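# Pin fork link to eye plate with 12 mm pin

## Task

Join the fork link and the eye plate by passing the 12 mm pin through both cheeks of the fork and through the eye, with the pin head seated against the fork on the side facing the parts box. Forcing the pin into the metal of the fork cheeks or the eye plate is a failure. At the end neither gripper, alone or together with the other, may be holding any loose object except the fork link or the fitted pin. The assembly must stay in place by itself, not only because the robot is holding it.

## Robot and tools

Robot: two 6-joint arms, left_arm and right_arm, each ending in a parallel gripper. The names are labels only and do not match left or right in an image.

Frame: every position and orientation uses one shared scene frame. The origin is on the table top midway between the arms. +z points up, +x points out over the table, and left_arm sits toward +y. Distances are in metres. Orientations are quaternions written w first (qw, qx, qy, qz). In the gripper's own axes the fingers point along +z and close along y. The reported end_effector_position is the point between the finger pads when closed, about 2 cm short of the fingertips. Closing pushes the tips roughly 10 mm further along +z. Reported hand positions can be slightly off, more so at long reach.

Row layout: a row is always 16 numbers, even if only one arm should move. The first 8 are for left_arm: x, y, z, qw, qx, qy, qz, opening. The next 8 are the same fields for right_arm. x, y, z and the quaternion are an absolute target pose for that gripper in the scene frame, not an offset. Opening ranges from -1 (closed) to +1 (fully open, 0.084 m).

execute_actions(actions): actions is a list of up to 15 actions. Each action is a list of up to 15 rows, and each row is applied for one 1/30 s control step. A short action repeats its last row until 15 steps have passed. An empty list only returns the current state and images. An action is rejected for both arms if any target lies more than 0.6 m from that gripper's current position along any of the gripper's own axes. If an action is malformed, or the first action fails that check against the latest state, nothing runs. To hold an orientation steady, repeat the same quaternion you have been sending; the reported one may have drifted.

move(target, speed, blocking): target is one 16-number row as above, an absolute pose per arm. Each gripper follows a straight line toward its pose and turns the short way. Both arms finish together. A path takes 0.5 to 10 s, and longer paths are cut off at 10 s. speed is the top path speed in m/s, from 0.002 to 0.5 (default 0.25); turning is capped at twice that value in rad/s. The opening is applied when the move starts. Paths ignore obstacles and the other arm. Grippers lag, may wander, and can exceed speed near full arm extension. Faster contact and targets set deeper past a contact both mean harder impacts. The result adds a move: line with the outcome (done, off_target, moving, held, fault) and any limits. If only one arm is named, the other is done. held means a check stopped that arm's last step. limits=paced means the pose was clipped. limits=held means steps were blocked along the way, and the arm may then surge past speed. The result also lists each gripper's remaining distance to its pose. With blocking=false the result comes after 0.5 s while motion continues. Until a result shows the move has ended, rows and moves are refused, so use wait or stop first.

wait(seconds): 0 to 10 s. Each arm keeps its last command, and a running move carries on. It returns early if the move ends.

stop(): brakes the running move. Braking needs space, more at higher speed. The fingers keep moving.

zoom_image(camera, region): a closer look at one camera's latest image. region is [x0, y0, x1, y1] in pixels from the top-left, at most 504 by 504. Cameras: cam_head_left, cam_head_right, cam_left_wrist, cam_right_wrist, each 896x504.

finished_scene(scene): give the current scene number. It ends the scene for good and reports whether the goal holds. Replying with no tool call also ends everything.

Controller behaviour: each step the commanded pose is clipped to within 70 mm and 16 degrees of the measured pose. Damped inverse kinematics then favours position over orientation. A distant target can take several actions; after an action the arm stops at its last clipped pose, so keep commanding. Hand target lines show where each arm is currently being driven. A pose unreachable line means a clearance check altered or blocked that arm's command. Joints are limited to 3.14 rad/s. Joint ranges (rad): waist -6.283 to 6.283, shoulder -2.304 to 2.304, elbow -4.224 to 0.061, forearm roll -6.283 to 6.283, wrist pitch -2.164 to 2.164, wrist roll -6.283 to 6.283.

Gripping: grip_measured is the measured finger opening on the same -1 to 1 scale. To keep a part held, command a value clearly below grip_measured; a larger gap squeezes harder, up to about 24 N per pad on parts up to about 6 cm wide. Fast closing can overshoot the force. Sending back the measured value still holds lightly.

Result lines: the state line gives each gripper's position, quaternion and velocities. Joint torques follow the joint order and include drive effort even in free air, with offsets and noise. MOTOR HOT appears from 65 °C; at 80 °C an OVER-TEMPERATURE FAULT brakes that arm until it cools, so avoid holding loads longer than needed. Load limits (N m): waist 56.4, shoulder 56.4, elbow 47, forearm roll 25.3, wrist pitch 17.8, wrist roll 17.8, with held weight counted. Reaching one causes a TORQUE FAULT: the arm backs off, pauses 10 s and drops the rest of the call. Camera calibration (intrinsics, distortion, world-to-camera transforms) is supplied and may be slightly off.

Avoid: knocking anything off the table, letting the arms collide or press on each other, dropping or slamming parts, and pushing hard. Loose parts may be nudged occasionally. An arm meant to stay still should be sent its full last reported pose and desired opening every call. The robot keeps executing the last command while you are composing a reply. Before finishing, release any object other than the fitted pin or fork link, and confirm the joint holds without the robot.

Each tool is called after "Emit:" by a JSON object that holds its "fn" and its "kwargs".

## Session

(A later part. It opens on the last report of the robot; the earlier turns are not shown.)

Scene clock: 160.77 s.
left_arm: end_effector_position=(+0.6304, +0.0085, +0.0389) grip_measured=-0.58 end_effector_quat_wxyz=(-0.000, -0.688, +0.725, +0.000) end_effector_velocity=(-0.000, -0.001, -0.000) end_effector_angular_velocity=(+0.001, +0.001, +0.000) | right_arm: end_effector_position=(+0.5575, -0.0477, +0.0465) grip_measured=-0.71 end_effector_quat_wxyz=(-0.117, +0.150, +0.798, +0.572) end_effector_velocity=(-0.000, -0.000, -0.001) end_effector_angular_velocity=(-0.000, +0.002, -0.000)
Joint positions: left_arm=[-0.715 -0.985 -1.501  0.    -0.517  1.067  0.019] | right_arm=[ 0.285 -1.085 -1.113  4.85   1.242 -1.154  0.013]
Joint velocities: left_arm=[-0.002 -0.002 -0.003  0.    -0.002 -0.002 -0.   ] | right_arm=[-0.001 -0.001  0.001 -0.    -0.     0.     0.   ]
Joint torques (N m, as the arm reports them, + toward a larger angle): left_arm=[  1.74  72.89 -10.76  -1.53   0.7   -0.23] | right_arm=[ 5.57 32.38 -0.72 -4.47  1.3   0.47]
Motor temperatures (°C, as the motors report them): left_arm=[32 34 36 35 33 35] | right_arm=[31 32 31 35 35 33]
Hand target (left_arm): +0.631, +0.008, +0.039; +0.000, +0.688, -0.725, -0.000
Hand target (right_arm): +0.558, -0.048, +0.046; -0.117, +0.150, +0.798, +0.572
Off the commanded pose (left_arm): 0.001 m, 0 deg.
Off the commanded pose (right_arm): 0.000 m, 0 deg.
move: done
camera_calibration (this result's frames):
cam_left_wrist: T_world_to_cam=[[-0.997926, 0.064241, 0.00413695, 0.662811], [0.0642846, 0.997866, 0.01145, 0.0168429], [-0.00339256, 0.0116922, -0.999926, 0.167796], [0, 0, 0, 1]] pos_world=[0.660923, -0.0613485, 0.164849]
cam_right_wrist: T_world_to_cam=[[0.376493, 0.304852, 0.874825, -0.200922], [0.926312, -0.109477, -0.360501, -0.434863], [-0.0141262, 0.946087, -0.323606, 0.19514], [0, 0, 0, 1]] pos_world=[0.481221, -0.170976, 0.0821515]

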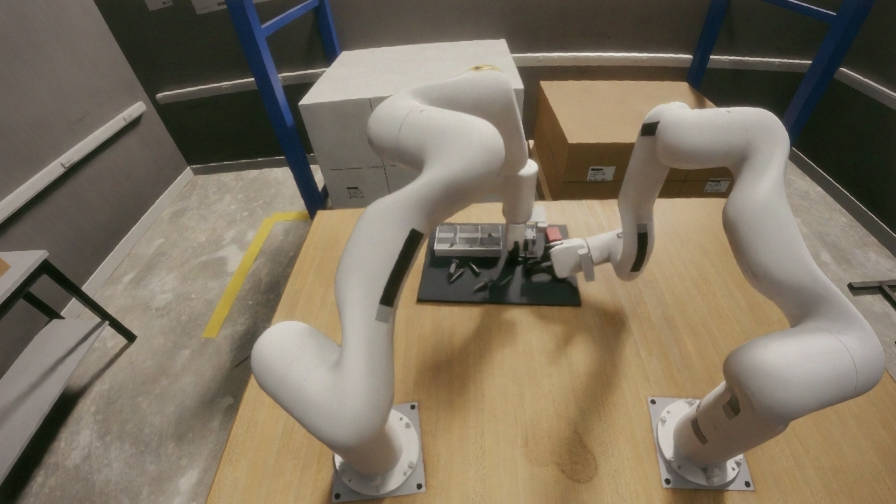

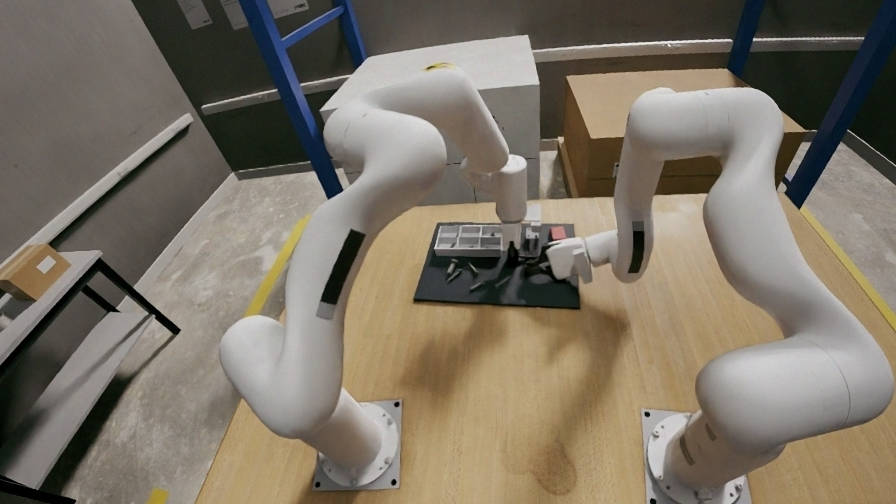

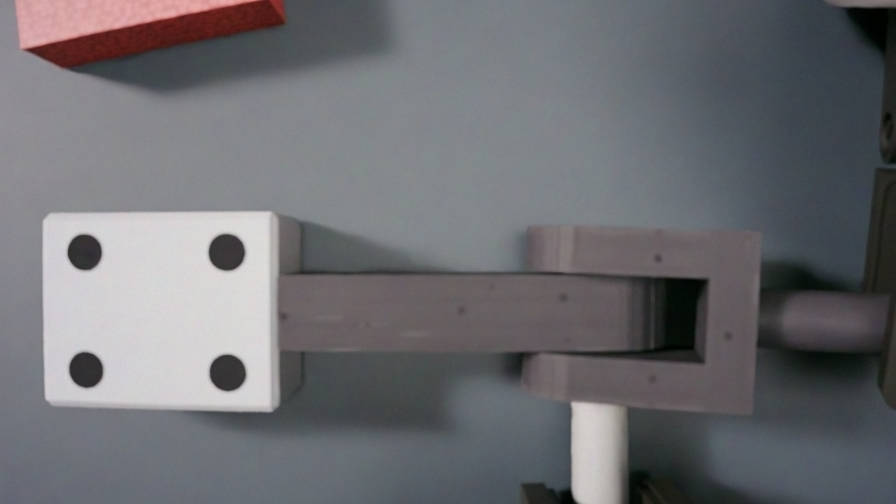

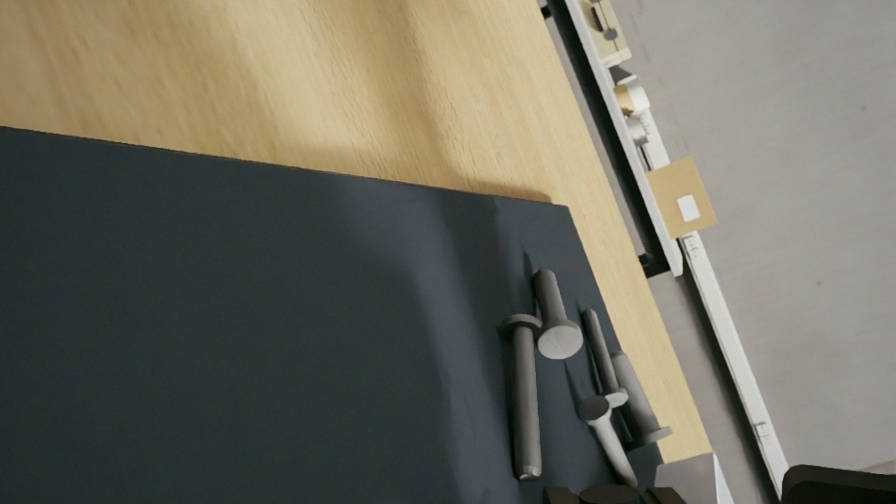

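Emit:
{"fn": "move", "kwargs": {"target": [0.6308,0.002,0.039,0,0.688,-0.725,0,-1,0.5575,-0.0477,0.0465,-0.1168,0.150,0.7978,0.5715,-1], "speed": 0.005}}

Scene clock: 163.30 s.
left_arm: end_effector_position=(+0.6310, +0.0013, +0.0392) grip_measured=-0.74 end_effector_quat_wxyz=(+0.000, -0.688, +0.725, -0.001) end_effector_velocity=(-0.002, +0.005, -0.002) end_effector_angular_velocity=(+0.008, +0.010, +0.004) | right_arm: end_effector_position=(+0.5575, -0.0477, +0.0465) grip_measured=-0.71 end_effector_quat_wxyz=(-0.117, +0.150, +0.798, +0.572) end_effector_velocity=(+0.000, -0.000, -0.000) end_effector_angular_velocity=(-0.000, -0.000, -0.000)
Joint positions: left_arm=[-0.723 -0.992 -1.516 -0.    -0.522  1.06   0.011] | right_arm=[ 0.285 -1.085 -1.113  4.85   1.242 -1.154  0.013]
Joint velocities: left_arm=[ 0.005 -0.002  0.003  0.002 -0.008 -0.    -0.   ] | right_arm=[-0.001 -0.    -0.001 -0.    -0.    -0.     0.   ]
Joint torques (N m, as the arm reports them, + toward a larger angle): left_arm=[  6.77  73.25 -10.01  -0.51   0.54  -0.19] | right_arm=[ 3.34 26.7  -0.2  -5.05  1.07  0.81]
Motor temperatures (°C, as the motors report them): left_arm=[32 34 36 35 33 35] | right_arm=[31 32 31 35 35 33]
Hand target (left_arm): +0.631, +0.002, +0.039; +0.000, +0.688, -0.725, +0.000
Hand target (right_arm): +0.558, -0.048, +0.047; -0.117, +0.150, +0.798, +0.572
Off the commanded pose (left_arm): 0.001 m, 0 deg.
Off the commanded pose (right_arm): 0.000 m, 0 deg.
move: done
camera_calibration (this result's frames):
cam_left_wrist: T_world_to_cam=[[-0.997901, 0.0647278, 0.00195723, 0.663954], [0.0647441, 0.997853, 0.00991413, 0.0238008], [-0.0013113, 0.01002, -0.999949, 0.16693], [0, 0, 0, 1]] pos_world=[0.661239, -0.0683987, 0.165386]
cam_right_wrist: T_world_to_cam=[[0.376492, 0.304744, 0.874863, -0.200957], [0.926312, -0.109394, -0.360527, -0.434827], [-0.0141635, 0.946131, -0.323474, 0.195162], [0, 0, 0, 1]] pos_world=[0.481209, -0.170976, 0.0821727]

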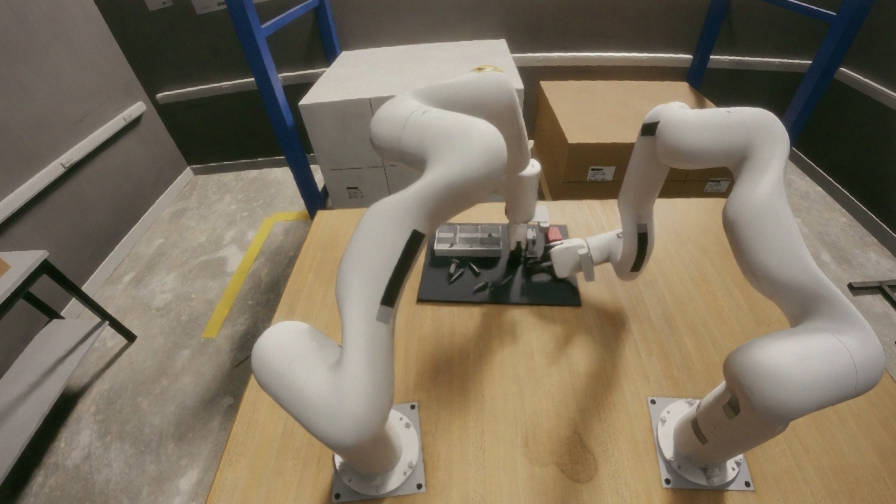

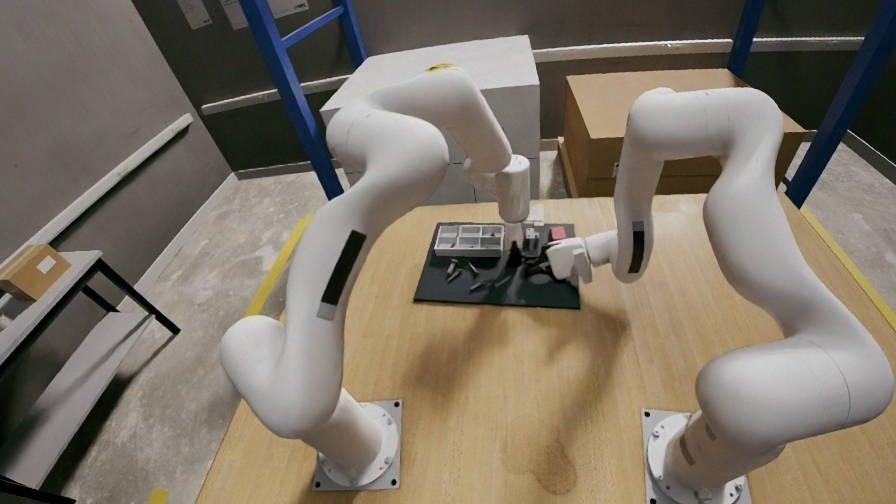

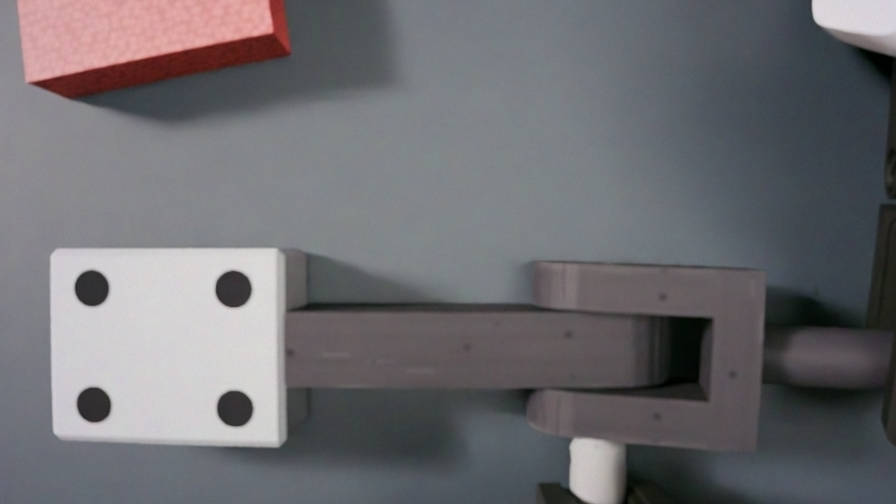

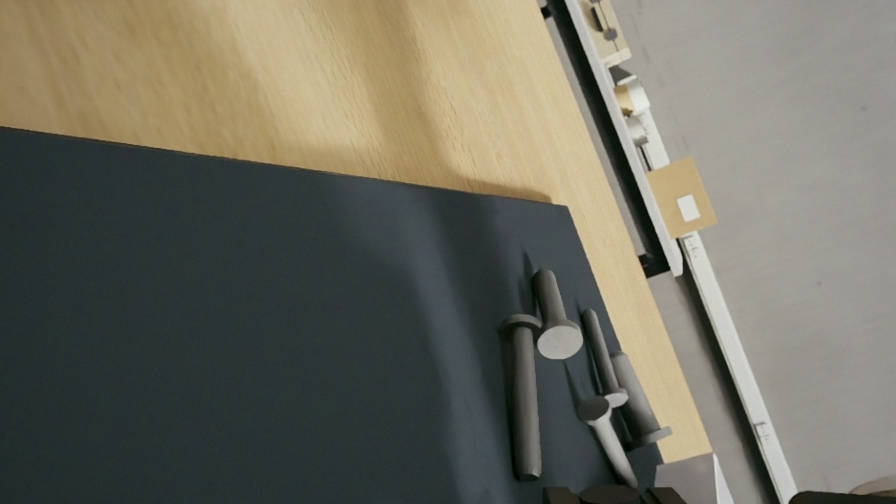

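Emit:
{"fn": "move", "kwargs": {"target": [0.6305,0.018,0.039,0,0.688,-0.725,0,-1,0.5575,-0.0477,0.0465,-0.1168,0.150,0.7978,0.5715,-1], "speed": 0.01}}

Scene clock: 166.77 s.
left_arm: end_effector_position=(+0.6305, +0.0178, +0.0390) grip_measured=-0.74 end_effector_quat_wxyz=(+0.000, -0.688, +0.725, +0.000) end_effector_velocity=(+0.000, +0.001, +0.001) end_effector_angular_velocity=(-0.001, -0.001, -0.000) | right_arm: end_effector_position=(+0.5575, -0.0477, +0.0465) grip_measured=-0.71 end_effector_quat_wxyz=(-0.117, +0.150, +0.798, +0.572) end_effector_velocity=(+0.000, -0.000, +0.000) end_effector_angular_velocity=(+0.000, +0.000, -0.000)
Joint positions: left_arm=[-0.703 -0.974 -1.481  0.    -0.507  1.08   0.011] | right_arm=[ 0.285 -1.085 -1.113  4.85   1.242 -1.154  0.013]
Joint velocities: left_arm=[ 0.002  0.003  0.004 -0.001  0.003  0.003 -0.   ] | right_arm=[-0.     0.001  0.    -0.     0.     0.001 -0.   ]
Joint torques (N m, as the arm reports them, + toward a larger angle): left_arm=[ 6.11 72.48 -9.73 -0.25  0.45 -0.22] | right_arm=[ 4.25 30.14 -1.57 -5.18  1.13  0.53]
Motor temperatures (°C, as the motors report them): left_arm=[32 34 36 35 33 35] | right_arm=[31 32 31 35 35 33]
Hand target (left_arm): +0.630, +0.018, +0.039; -0.000, +0.688, -0.725, +0.000
Hand target (right_arm): +0.557, -0.048, +0.046; -0.117, +0.150, +0.798, +0.572
Off the commanded pose (left_arm): 0.000 m, 0 deg.
Off the commanded pose (right_arm): 0.000 m, 0 deg.
move: done
camera_calibration (this result's frames):
cam_left_wrist: T_world_to_cam=[[-0.997919, 0.0643938, 0.00332909, 0.662274], [0.0644268, 0.997862, 0.0109911, 0.00748824], [-0.00261421, 0.0111827, -0.999934, 0.167321], [0, 0, 0, 1]] pos_world=[0.660851, -0.0519897, 0.165023]
cam_right_wrist: T_world_to_cam=[[0.376492, 0.304832, 0.874832, -0.20093], [0.926312, -0.10947, -0.360502, -0.434861], [-0.0141249, 0.946094, -0.323584, 0.195141], [0, 0, 0, 1]] pos_world=[0.481222, -0.170976, 0.0821559]

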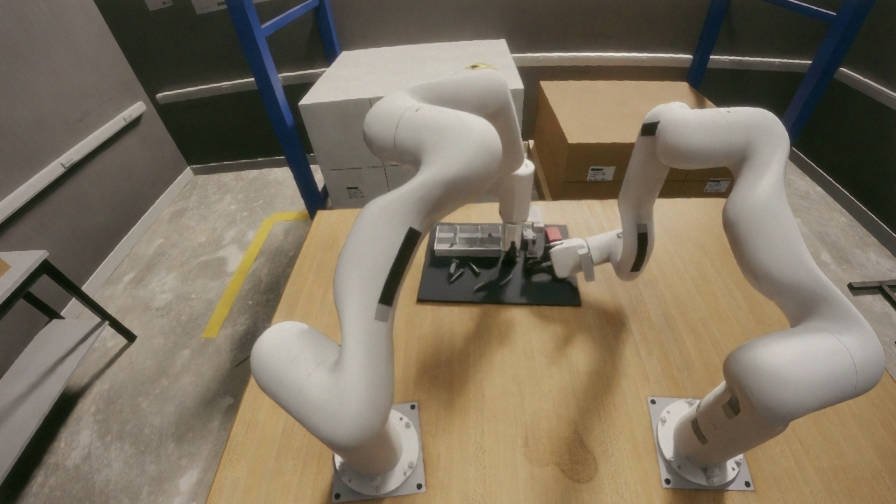

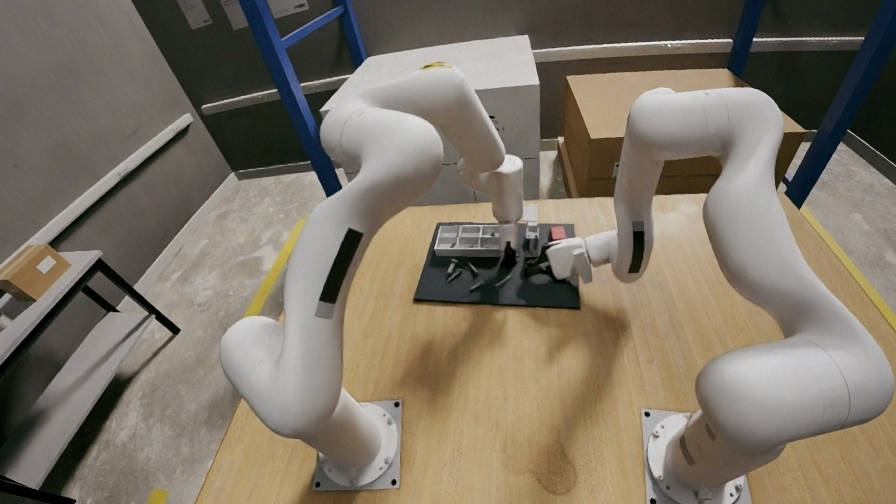

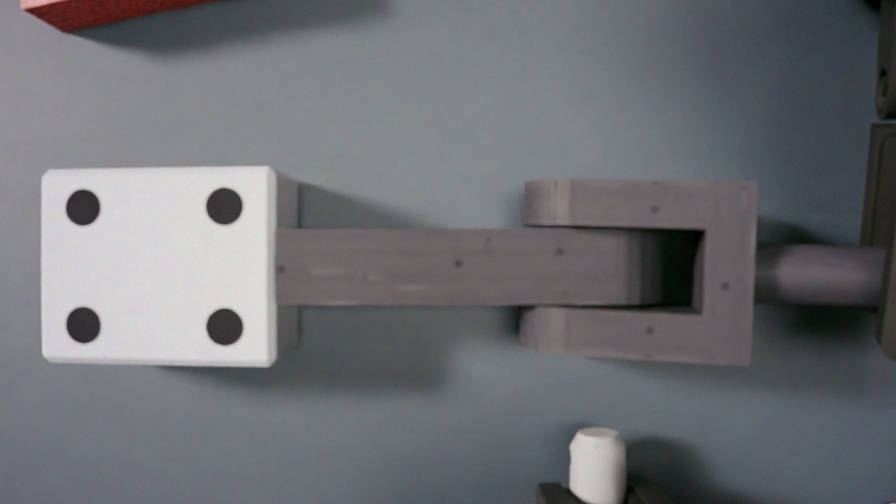

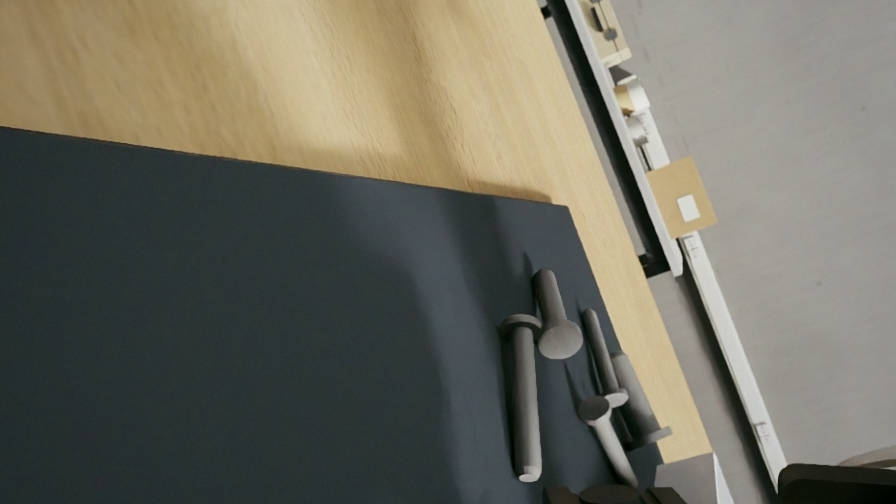

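Emit:
{"fn": "move", "kwargs": {"target": [0.6305,0.008,0.044,0,0.688,-0.725,0,-1,0.5575,-0.0477,0.0465,-0.1168,0.150,0.7978,0.5715,-1], "speed": 0.01}}

Emit:
{"fn": "move", "kwargs": {"target": [0.6308,-0.003,0.044,0,0.688,-0.725,0,-1,0.5575,-0.0477,0.0465,-0.1168,0.150,0.7978,0.5715,-1], "speed": 0.004}}

Scene clock: 170.87 s.
left_arm: end_effector_position=(+0.6305, +0.0081, +0.0439) grip_measured=-0.74 end_effector_quat_wxyz=(-0.000, -0.688, +0.725, -0.000) end_effector_velocity=(+0.001, -0.002, +0.002) end_effector_angular_velocity=(-0.001, -0.001, +0.001) | right_arm: end_effector_position=(+0.5575, -0.0477, +0.0465) grip_measured=-0.71 end_effector_quat_wxyz=(-0.117, +0.150, +0.798, +0.572) end_effector_velocity=(-0.000, +0.000, -0.000) end_effector_angular_velocity=(-0.000, +0.000, -0.000)
Joint positions: left_arm=[-0.715 -0.976 -1.499 -0.    -0.523  1.067  0.011] | right_arm=[ 0.285 -1.085 -1.113  4.85   1.242 -1.154  0.013]
Joint velocities: left_arm=[-0.002  0.001 -0.003 -0.    -0.002 -0.002 -0.   ] | right_arm=[ 0.001 -0.001  0.     0.001  0.    -0.001  0.   ]
Joint torques (N m, as the arm reports them, + toward a larger angle): left_arm=[  6.32  73.06 -10.06  -0.5    0.41  -0.22] | right_arm=[ 5.49 30.56 -0.97 -4.56  0.72  0.87]
Motor temperatures (°C, as the motors report them): left_arm=[32 34 36 35 33 35] | right_arm=[31 32 31 35 35 33]
Hand target (left_arm): +0.631, +0.008, +0.044; +0.000, +0.688, -0.725, -0.000
Hand target (right_arm): +0.557, -0.048, +0.046; -0.117, +0.150, +0.798, +0.572
Off the commanded pose (left_arm): 0.000 m, 0 deg.
Off the commanded pose (right_arm): 0.000 m, 0 deg.
move: done
camera_calibration (this result's frames):
cam_left_wrist: T_world_to_cam=[[-0.997914, 0.064465, 0.00336869, 0.662937], [0.0644981, 0.997858, 0.0109011, 0.0170704], [-0.00265873, 0.0110956, -0.999935, 0.172406], [0, 0, 0, 1]] pos_world=[0.660912, -0.061683, 0.169976]
cam_right_wrist: T_world_to_cam=[[0.376491, 0.304833, 0.874832, -0.20093], [0.926313, -0.109473, -0.3605, -0.434864], [-0.0141217, 0.946093, -0.323586, 0.19514], [0, 0, 0, 1]] pos_world=[0.481224, -0.170976, 0.0821559]

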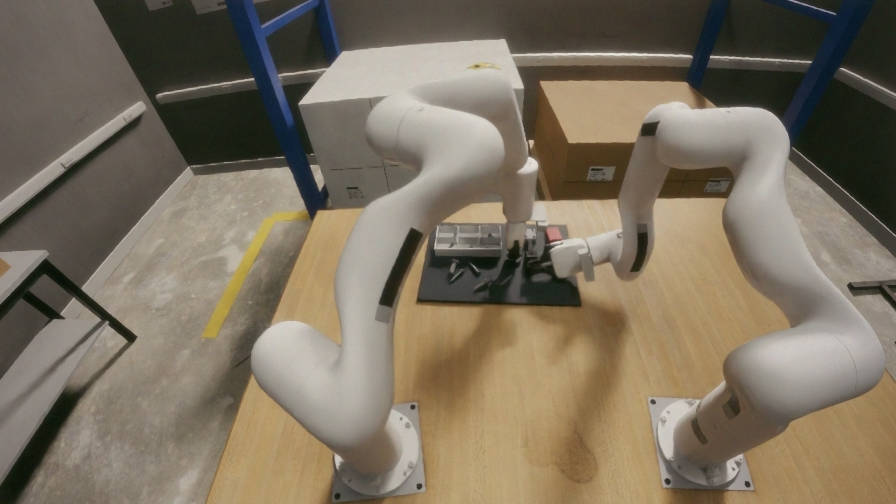

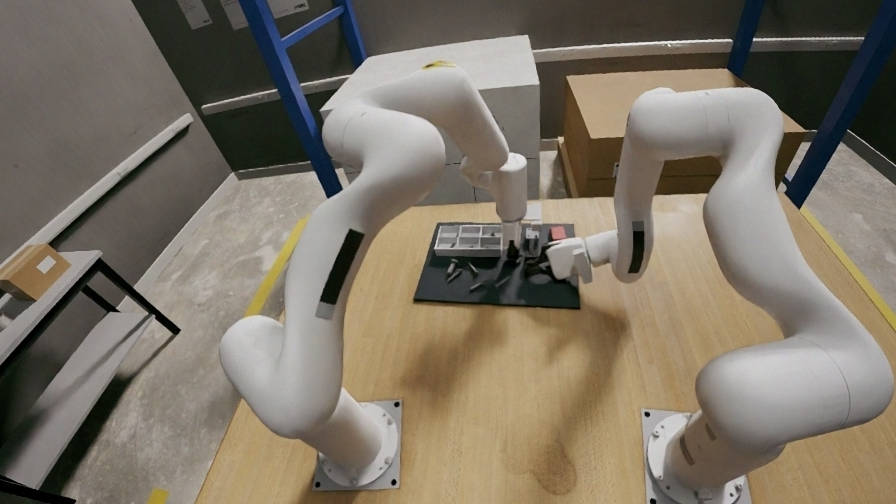

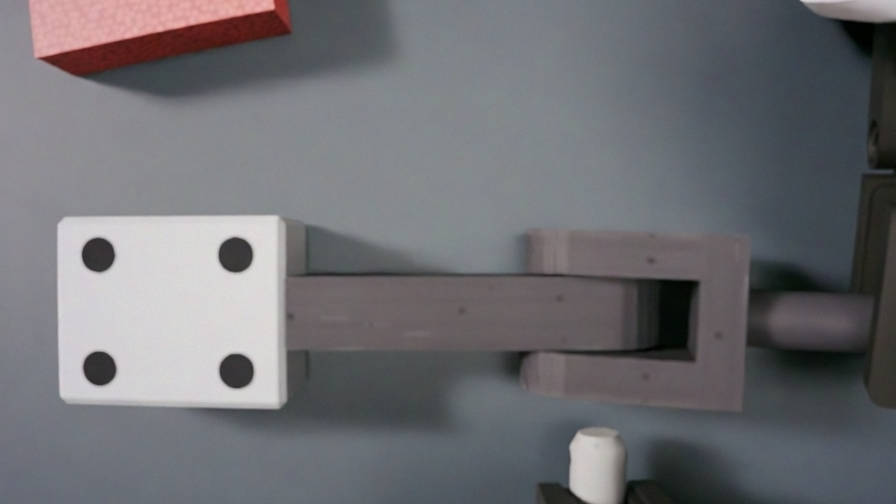

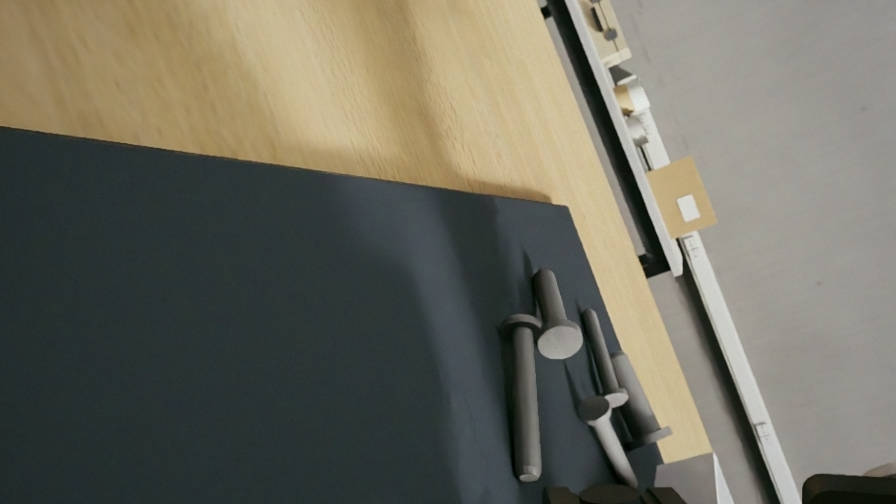

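Scene clock: 173.87 s.
left_arm: end_effector_position=(+0.6305, -0.0021, +0.0436) grip_measured=-0.74 end_effector_quat_wxyz=(-0.000, -0.688, +0.725, +0.001) end_effector_velocity=(+0.000, -0.002, -0.001) end_effector_angular_velocity=(-0.002, -0.002, +0.000) | right_arm: end_effector_position=(+0.5573, -0.0477, +0.0464) grip_measured=-0.71 end_effector_quat_wxyz=(-0.117, +0.150, +0.798, +0.572) end_effector_velocity=(+0.000, +0.000, +0.000) end_effector_angular_velocity=(+0.001, -0.000, +0.000)
Joint positions: left_arm=[-0.728 -0.989 -1.523  0.    -0.536  1.054  0.011] | right_arm=[ 0.285 -1.085 -1.112  4.849  1.242 -1.154  0.013]
Joint velocities: left_arm=[-0.002 -0.003 -0.003 -0.002  0.003 -0.001 -0.   ] | right_arm=[ 0.001  0.    -0.     0.     0.     0.    -0.   ]
Joint torques (N m, as the arm reports them, + toward a larger angle): left_arm=[-10.14  76.77 -13.36  -4.2    1.87  -0.24] | right_arm=[ 5.45 33.16 -1.09 -2.9   0.88  0.61]
Motor temperatures (°C, as the motors report them): left_arm=[32 34 36 35 33 35] | right_arm=[31 32 31 35 35 33]
Hand target (left_arm): +0.631, -0.003, +0.044; +0.000, +0.688, -0.725, -0.000
Hand target (right_arm): +0.557, -0.048, +0.047; -0.117, +0.150, +0.798, +0.572
Off the commanded pose (left_arm): 0.001 m, 0 deg.
Off the commanded pose (right_arm): 0.000 m, 0 deg.
move: done
camera_calibration (this result's frames):
cam_left_wrist: T_world_to_cam=[[-0.997928, 0.0641416, 0.00511393, 0.663519], [0.0641997, 0.997863, 0.0121534, 0.0274141], [-0.00432346, 0.0124565, -0.999913, 0.173221], [0, 0, 0, 1]] pos_world=[0.661133, -0.0720724, 0.16948]
cam_right_wrist: T_world_to_cam=[[0.376705, 0.304933, 0.874705, -0.20088], [0.92622, -0.109252, -0.360804, -0.434607], [-0.0144575, 0.946087, -0.323591, 0.195305], [0, 0, 0, 1]] pos_world=[0.481038, -0.171002, 0.0821016]

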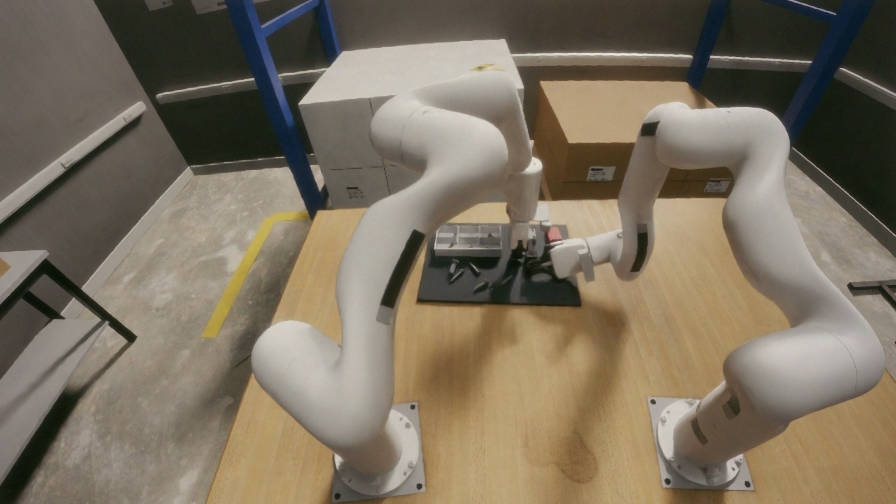

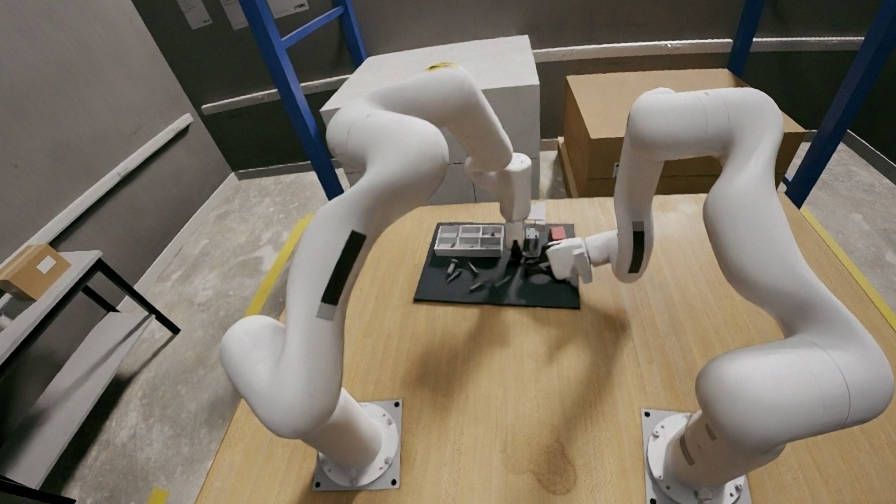

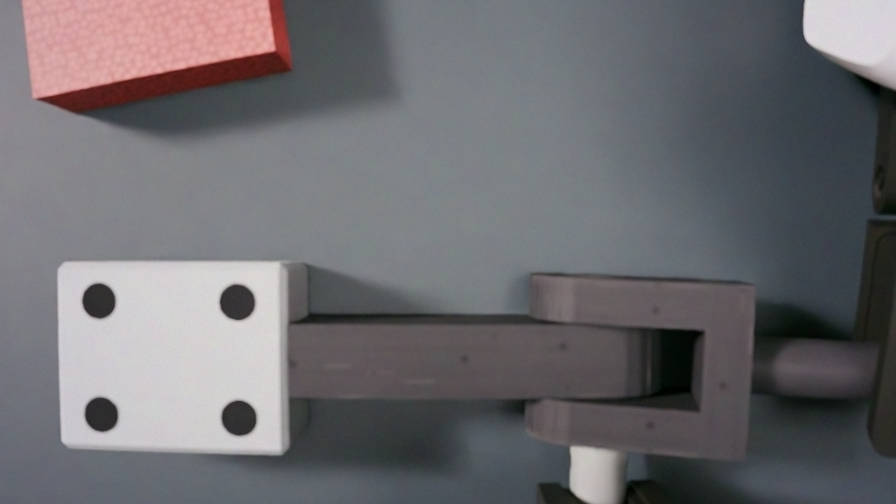

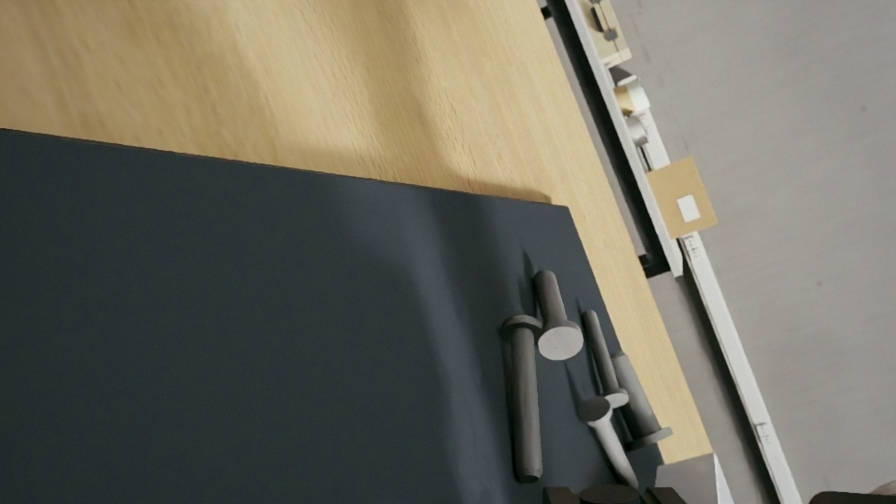

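Emit:
{"fn": "move", "kwargs": {"target": [0.6305,0.015,0.044,0,0.688,-0.725,0,-1,0.5575,-0.0477,0.0465,-0.1168,0.150,0.7978,0.5715,-1], "speed": 0.02}}

Emit:
{"fn": "move", "kwargs": {"target": [0.625,0.03,0.075,0.271,0.653,-0.653,0.271,-1,0.5575,-0.0477,0.0465,-0.1168,0.150,0.7978,0.5715,-1], "speed": 0.03}}

Scene clock: 176.80 s.
left_arm: end_effector_position=(+0.6305, +0.0148, +0.0440) grip_measured=-0.74 end_effector_quat_wxyz=(+0.000, -0.688, +0.725, -0.000) end_effector_velocity=(-0.001, +0.001, -0.001) end_effector_angular_velocity=(-0.000, +0.001, -0.001) | right_arm: end_effector_position=(+0.5575, -0.0477, +0.0465) grip_measured=-0.71 end_effector_quat_wxyz=(-0.117, +0.150, +0.798, +0.572) end_effector_velocity=(-0.000, +0.000, +0.000) end_effector_angular_velocity=(-0.000, +0.001, +0.000)
Joint positions: left_arm=[-0.707 -0.969 -1.485  0.    -0.516  1.076  0.011] | right_arm=[ 0.285 -1.085 -1.113  4.85   1.242 -1.154  0.013]
Joint velocities: left_arm=[ 0.001  0.001  0.004 -0.001  0.003  0.003 -0.   ] | right_arm=[ 0.001  0.     0.001  0.     0.     0.001 -0.   ]
Joint torques (N m, as the arm reports them, + toward a larger angle): left_arm=[ 6.16 71.27 -9.82 -0.31  0.32 -0.23] | right_arm=[ 2.92 35.05 -3.53 -2.43  1.21  0.38]
Motor temperatures (°C, as the motors report them): left_arm=[32 34 36 35 33 35] | right_arm=[31 32 31 35 35 33]
Hand target (left_arm): +0.630, +0.015, +0.044; -0.000, +0.688, -0.725, +0.000
Hand target (right_arm): +0.558, -0.048, +0.046; -0.117, +0.150, +0.798, +0.572
Off the commanded pose (left_arm): 0.000 m, 0 deg.
Off the commanded pose (right_arm): 0.000 m, 0 deg.
move: done
camera_calibration (this result's frames):
cam_left_wrist: T_world_to_cam=[[-0.997917, 0.0644191, 0.00332326, 0.662443], [0.064452, 0.99786, 0.0109827, 0.0104128], [-0.00260866, 0.011174, -0.999934, 0.172349], [0, 0, 0, 1]] pos_world=[0.660842, -0.0549903, 0.170022]
cam_right_wrist: T_world_to_cam=[[0.376519, 0.304855, 0.874813, -0.200921], [0.926301, -0.109456, -0.360536, -0.434838], [-0.0141577, 0.946088, -0.3236, 0.195155], [0, 0, 0, 1]] pos_world=[0.481204, -0.170977, 0.082146]

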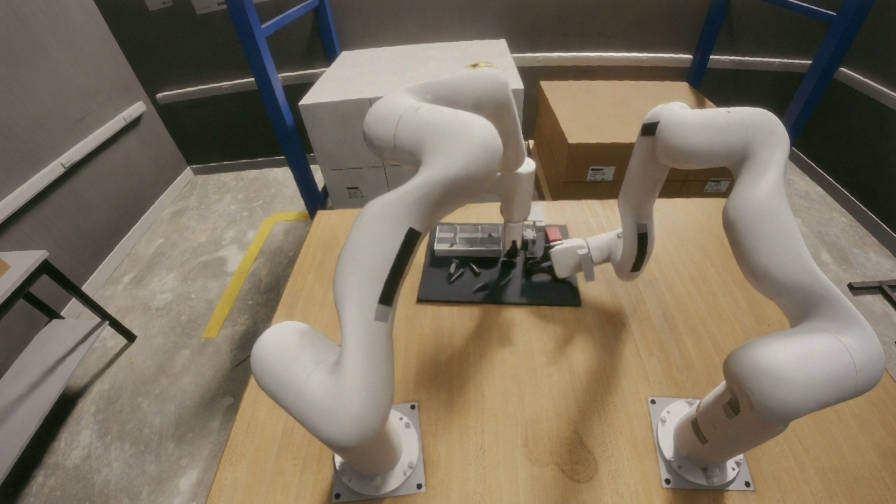

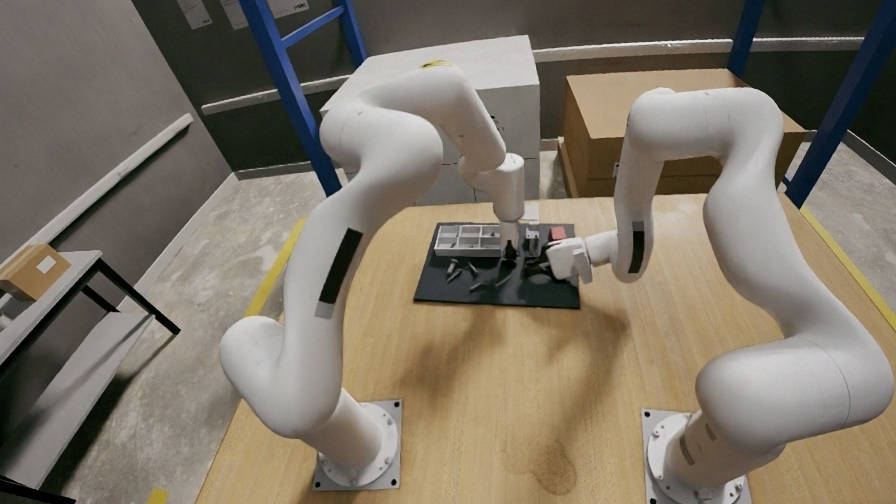

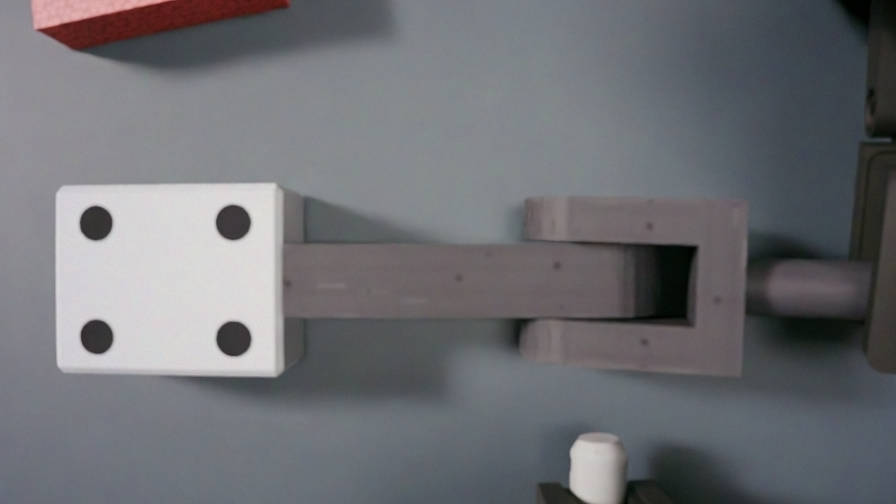

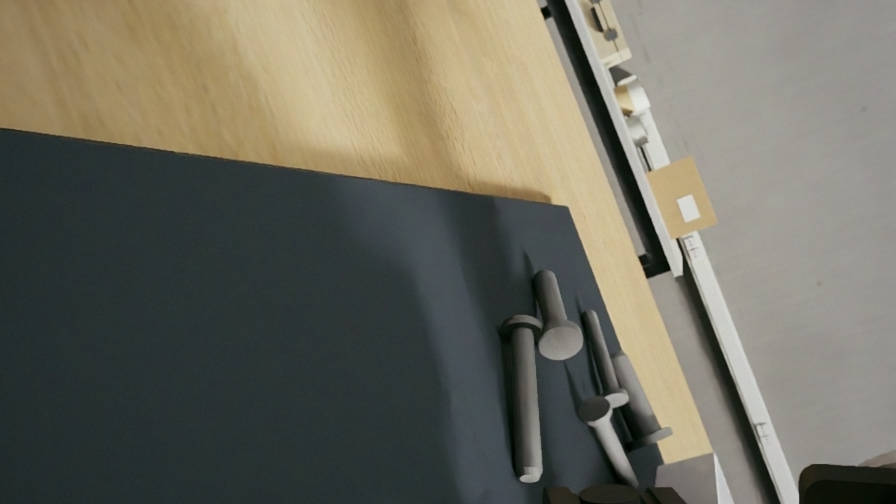

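Scene clock: 187.00 s.
left_arm: end_effector_position=(+0.6266, +0.0263, +0.0676) grip_measured=-0.74 end_effector_quat_wxyz=(-0.208, -0.671, +0.680, -0.208) end_effector_velocity=(-0.000, +0.000, +0.001) end_effector_angular_velocity=(-0.012, -0.001, -0.000) | right_arm: end_effector_position=(+0.5575, -0.0477, +0.0465) grip_measured=-0.71 end_effector_quat_wxyz=(-0.117, +0.150, +0.798, +0.572) end_effector_velocity=(+0.001, +0.000, +0.000) end_effector_angular_velocity=(+0.000, -0.002, -0.000)
Joint positions: left_arm=[-0.494 -0.882 -1.255 -1.325 -0.581  2.467  0.011] | right_arm=[ 0.285 -1.085 -1.113  4.85   1.242 -1.154  0.013]
Joint velocities: left_arm=[ 0.004 -0.     0.003 -0.017 -0.009  0.02   0.   ] | right_arm=[-0.     0.    -0.002  0.     0.     0.    -0.   ]
Joint torques (N m, as the arm reports them, + toward a larger angle): left_arm=[ 5.81 66.54 -8.41 -1.35 -0.26 -0.34] | right_arm=[ 2.6  34.64 -4.31 -2.2   0.84  0.62]
Motor temperatures (°C, as the motors report them): left_arm=[32 34 36 35 33 35] | right_arm=[31 32 31 35 35 33]
Hand target (left_arm): +0.627, +0.026, +0.068; +0.209, +0.671, -0.680, +0.208
Hand target (right_arm): +0.557, -0.048, +0.046; -0.117, +0.150, +0.798, +0.572
Off the commanded pose (left_arm): 0.008 m, 11 deg.
Off the commanded pose (right_arm): 0.000 m, 0 deg.
move: off_target (left_arm; path cut at 10 s)
camera_calibration (this result's frames):
cam_left_wrist: T_world_to_cam=[[-0.999673, 0.0246401, -0.00689354, 0.660645], [0.0243408, 0.832813, -0.553019, 0.0665768], [-0.00788539, -0.553006, -0.83314, 0.202707], [0, 0, 0, 1]] pos_world=[0.660407, 0.0403736, 0.210256]
cam_right_wrist: T_world_to_cam=[[0.376499, 0.304839, 0.874826, -0.200927], [0.926309, -0.109468, -0.360511, -0.434856], [-0.0141326, 0.946092, -0.32359, 0.195144], [0, 0, 0, 1]] pos_world=[0.481218, -0.170977, 0.0821531]

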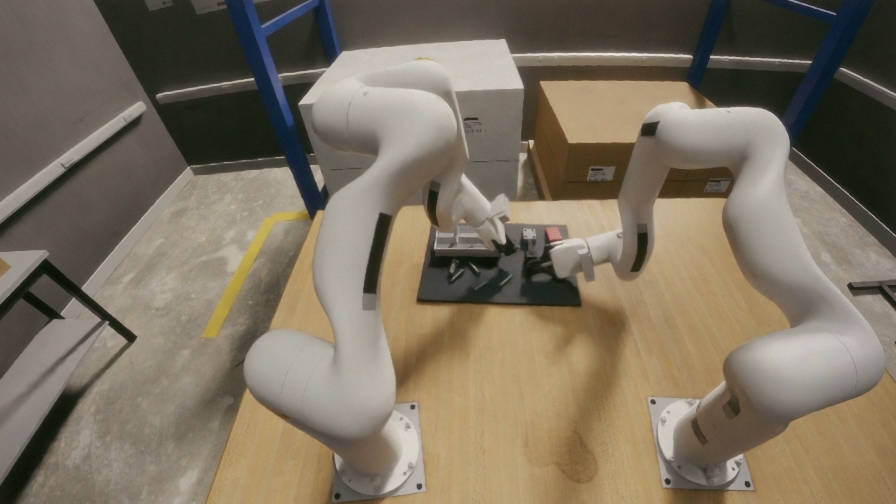

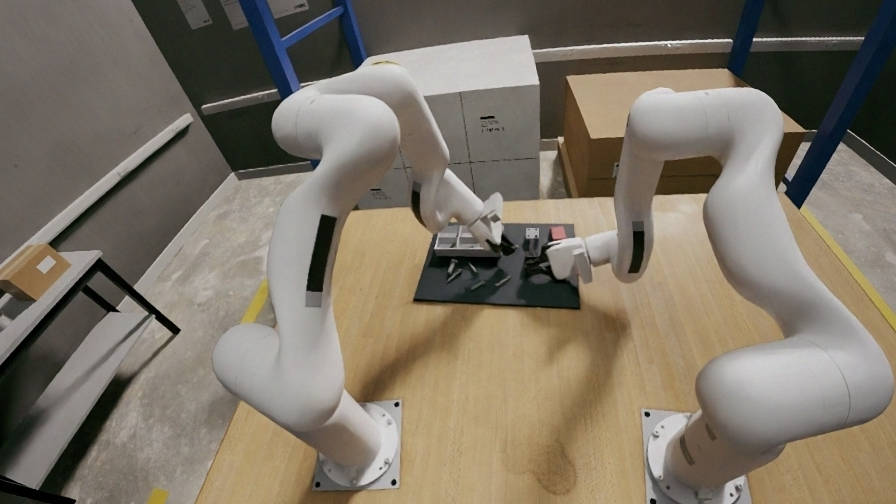

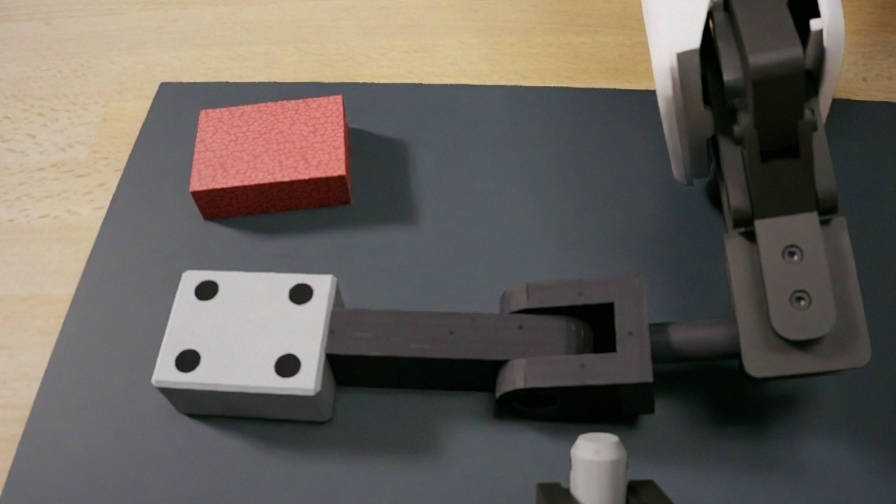

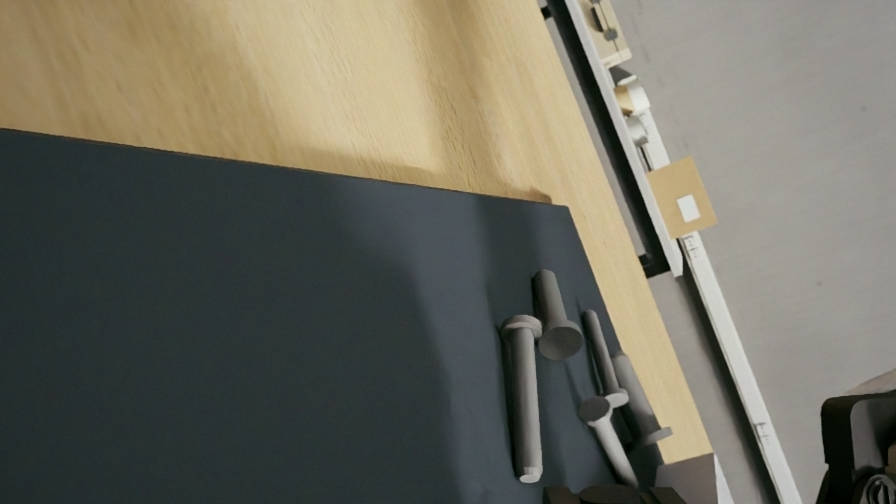

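Emit:
{"fn": "zoom_image", "kwargs": {"camera": "cam_left_wrist", "region": [460,260,720,504]}}

Region (460, 260, 720, 504) of cam_left_wrist's 896x504 image, scaled by 1.938, with more detail than that image has; it fills the top 473 rows of this view, and the rest is white.

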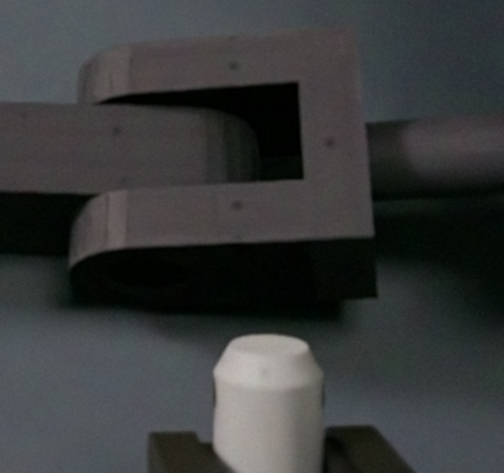

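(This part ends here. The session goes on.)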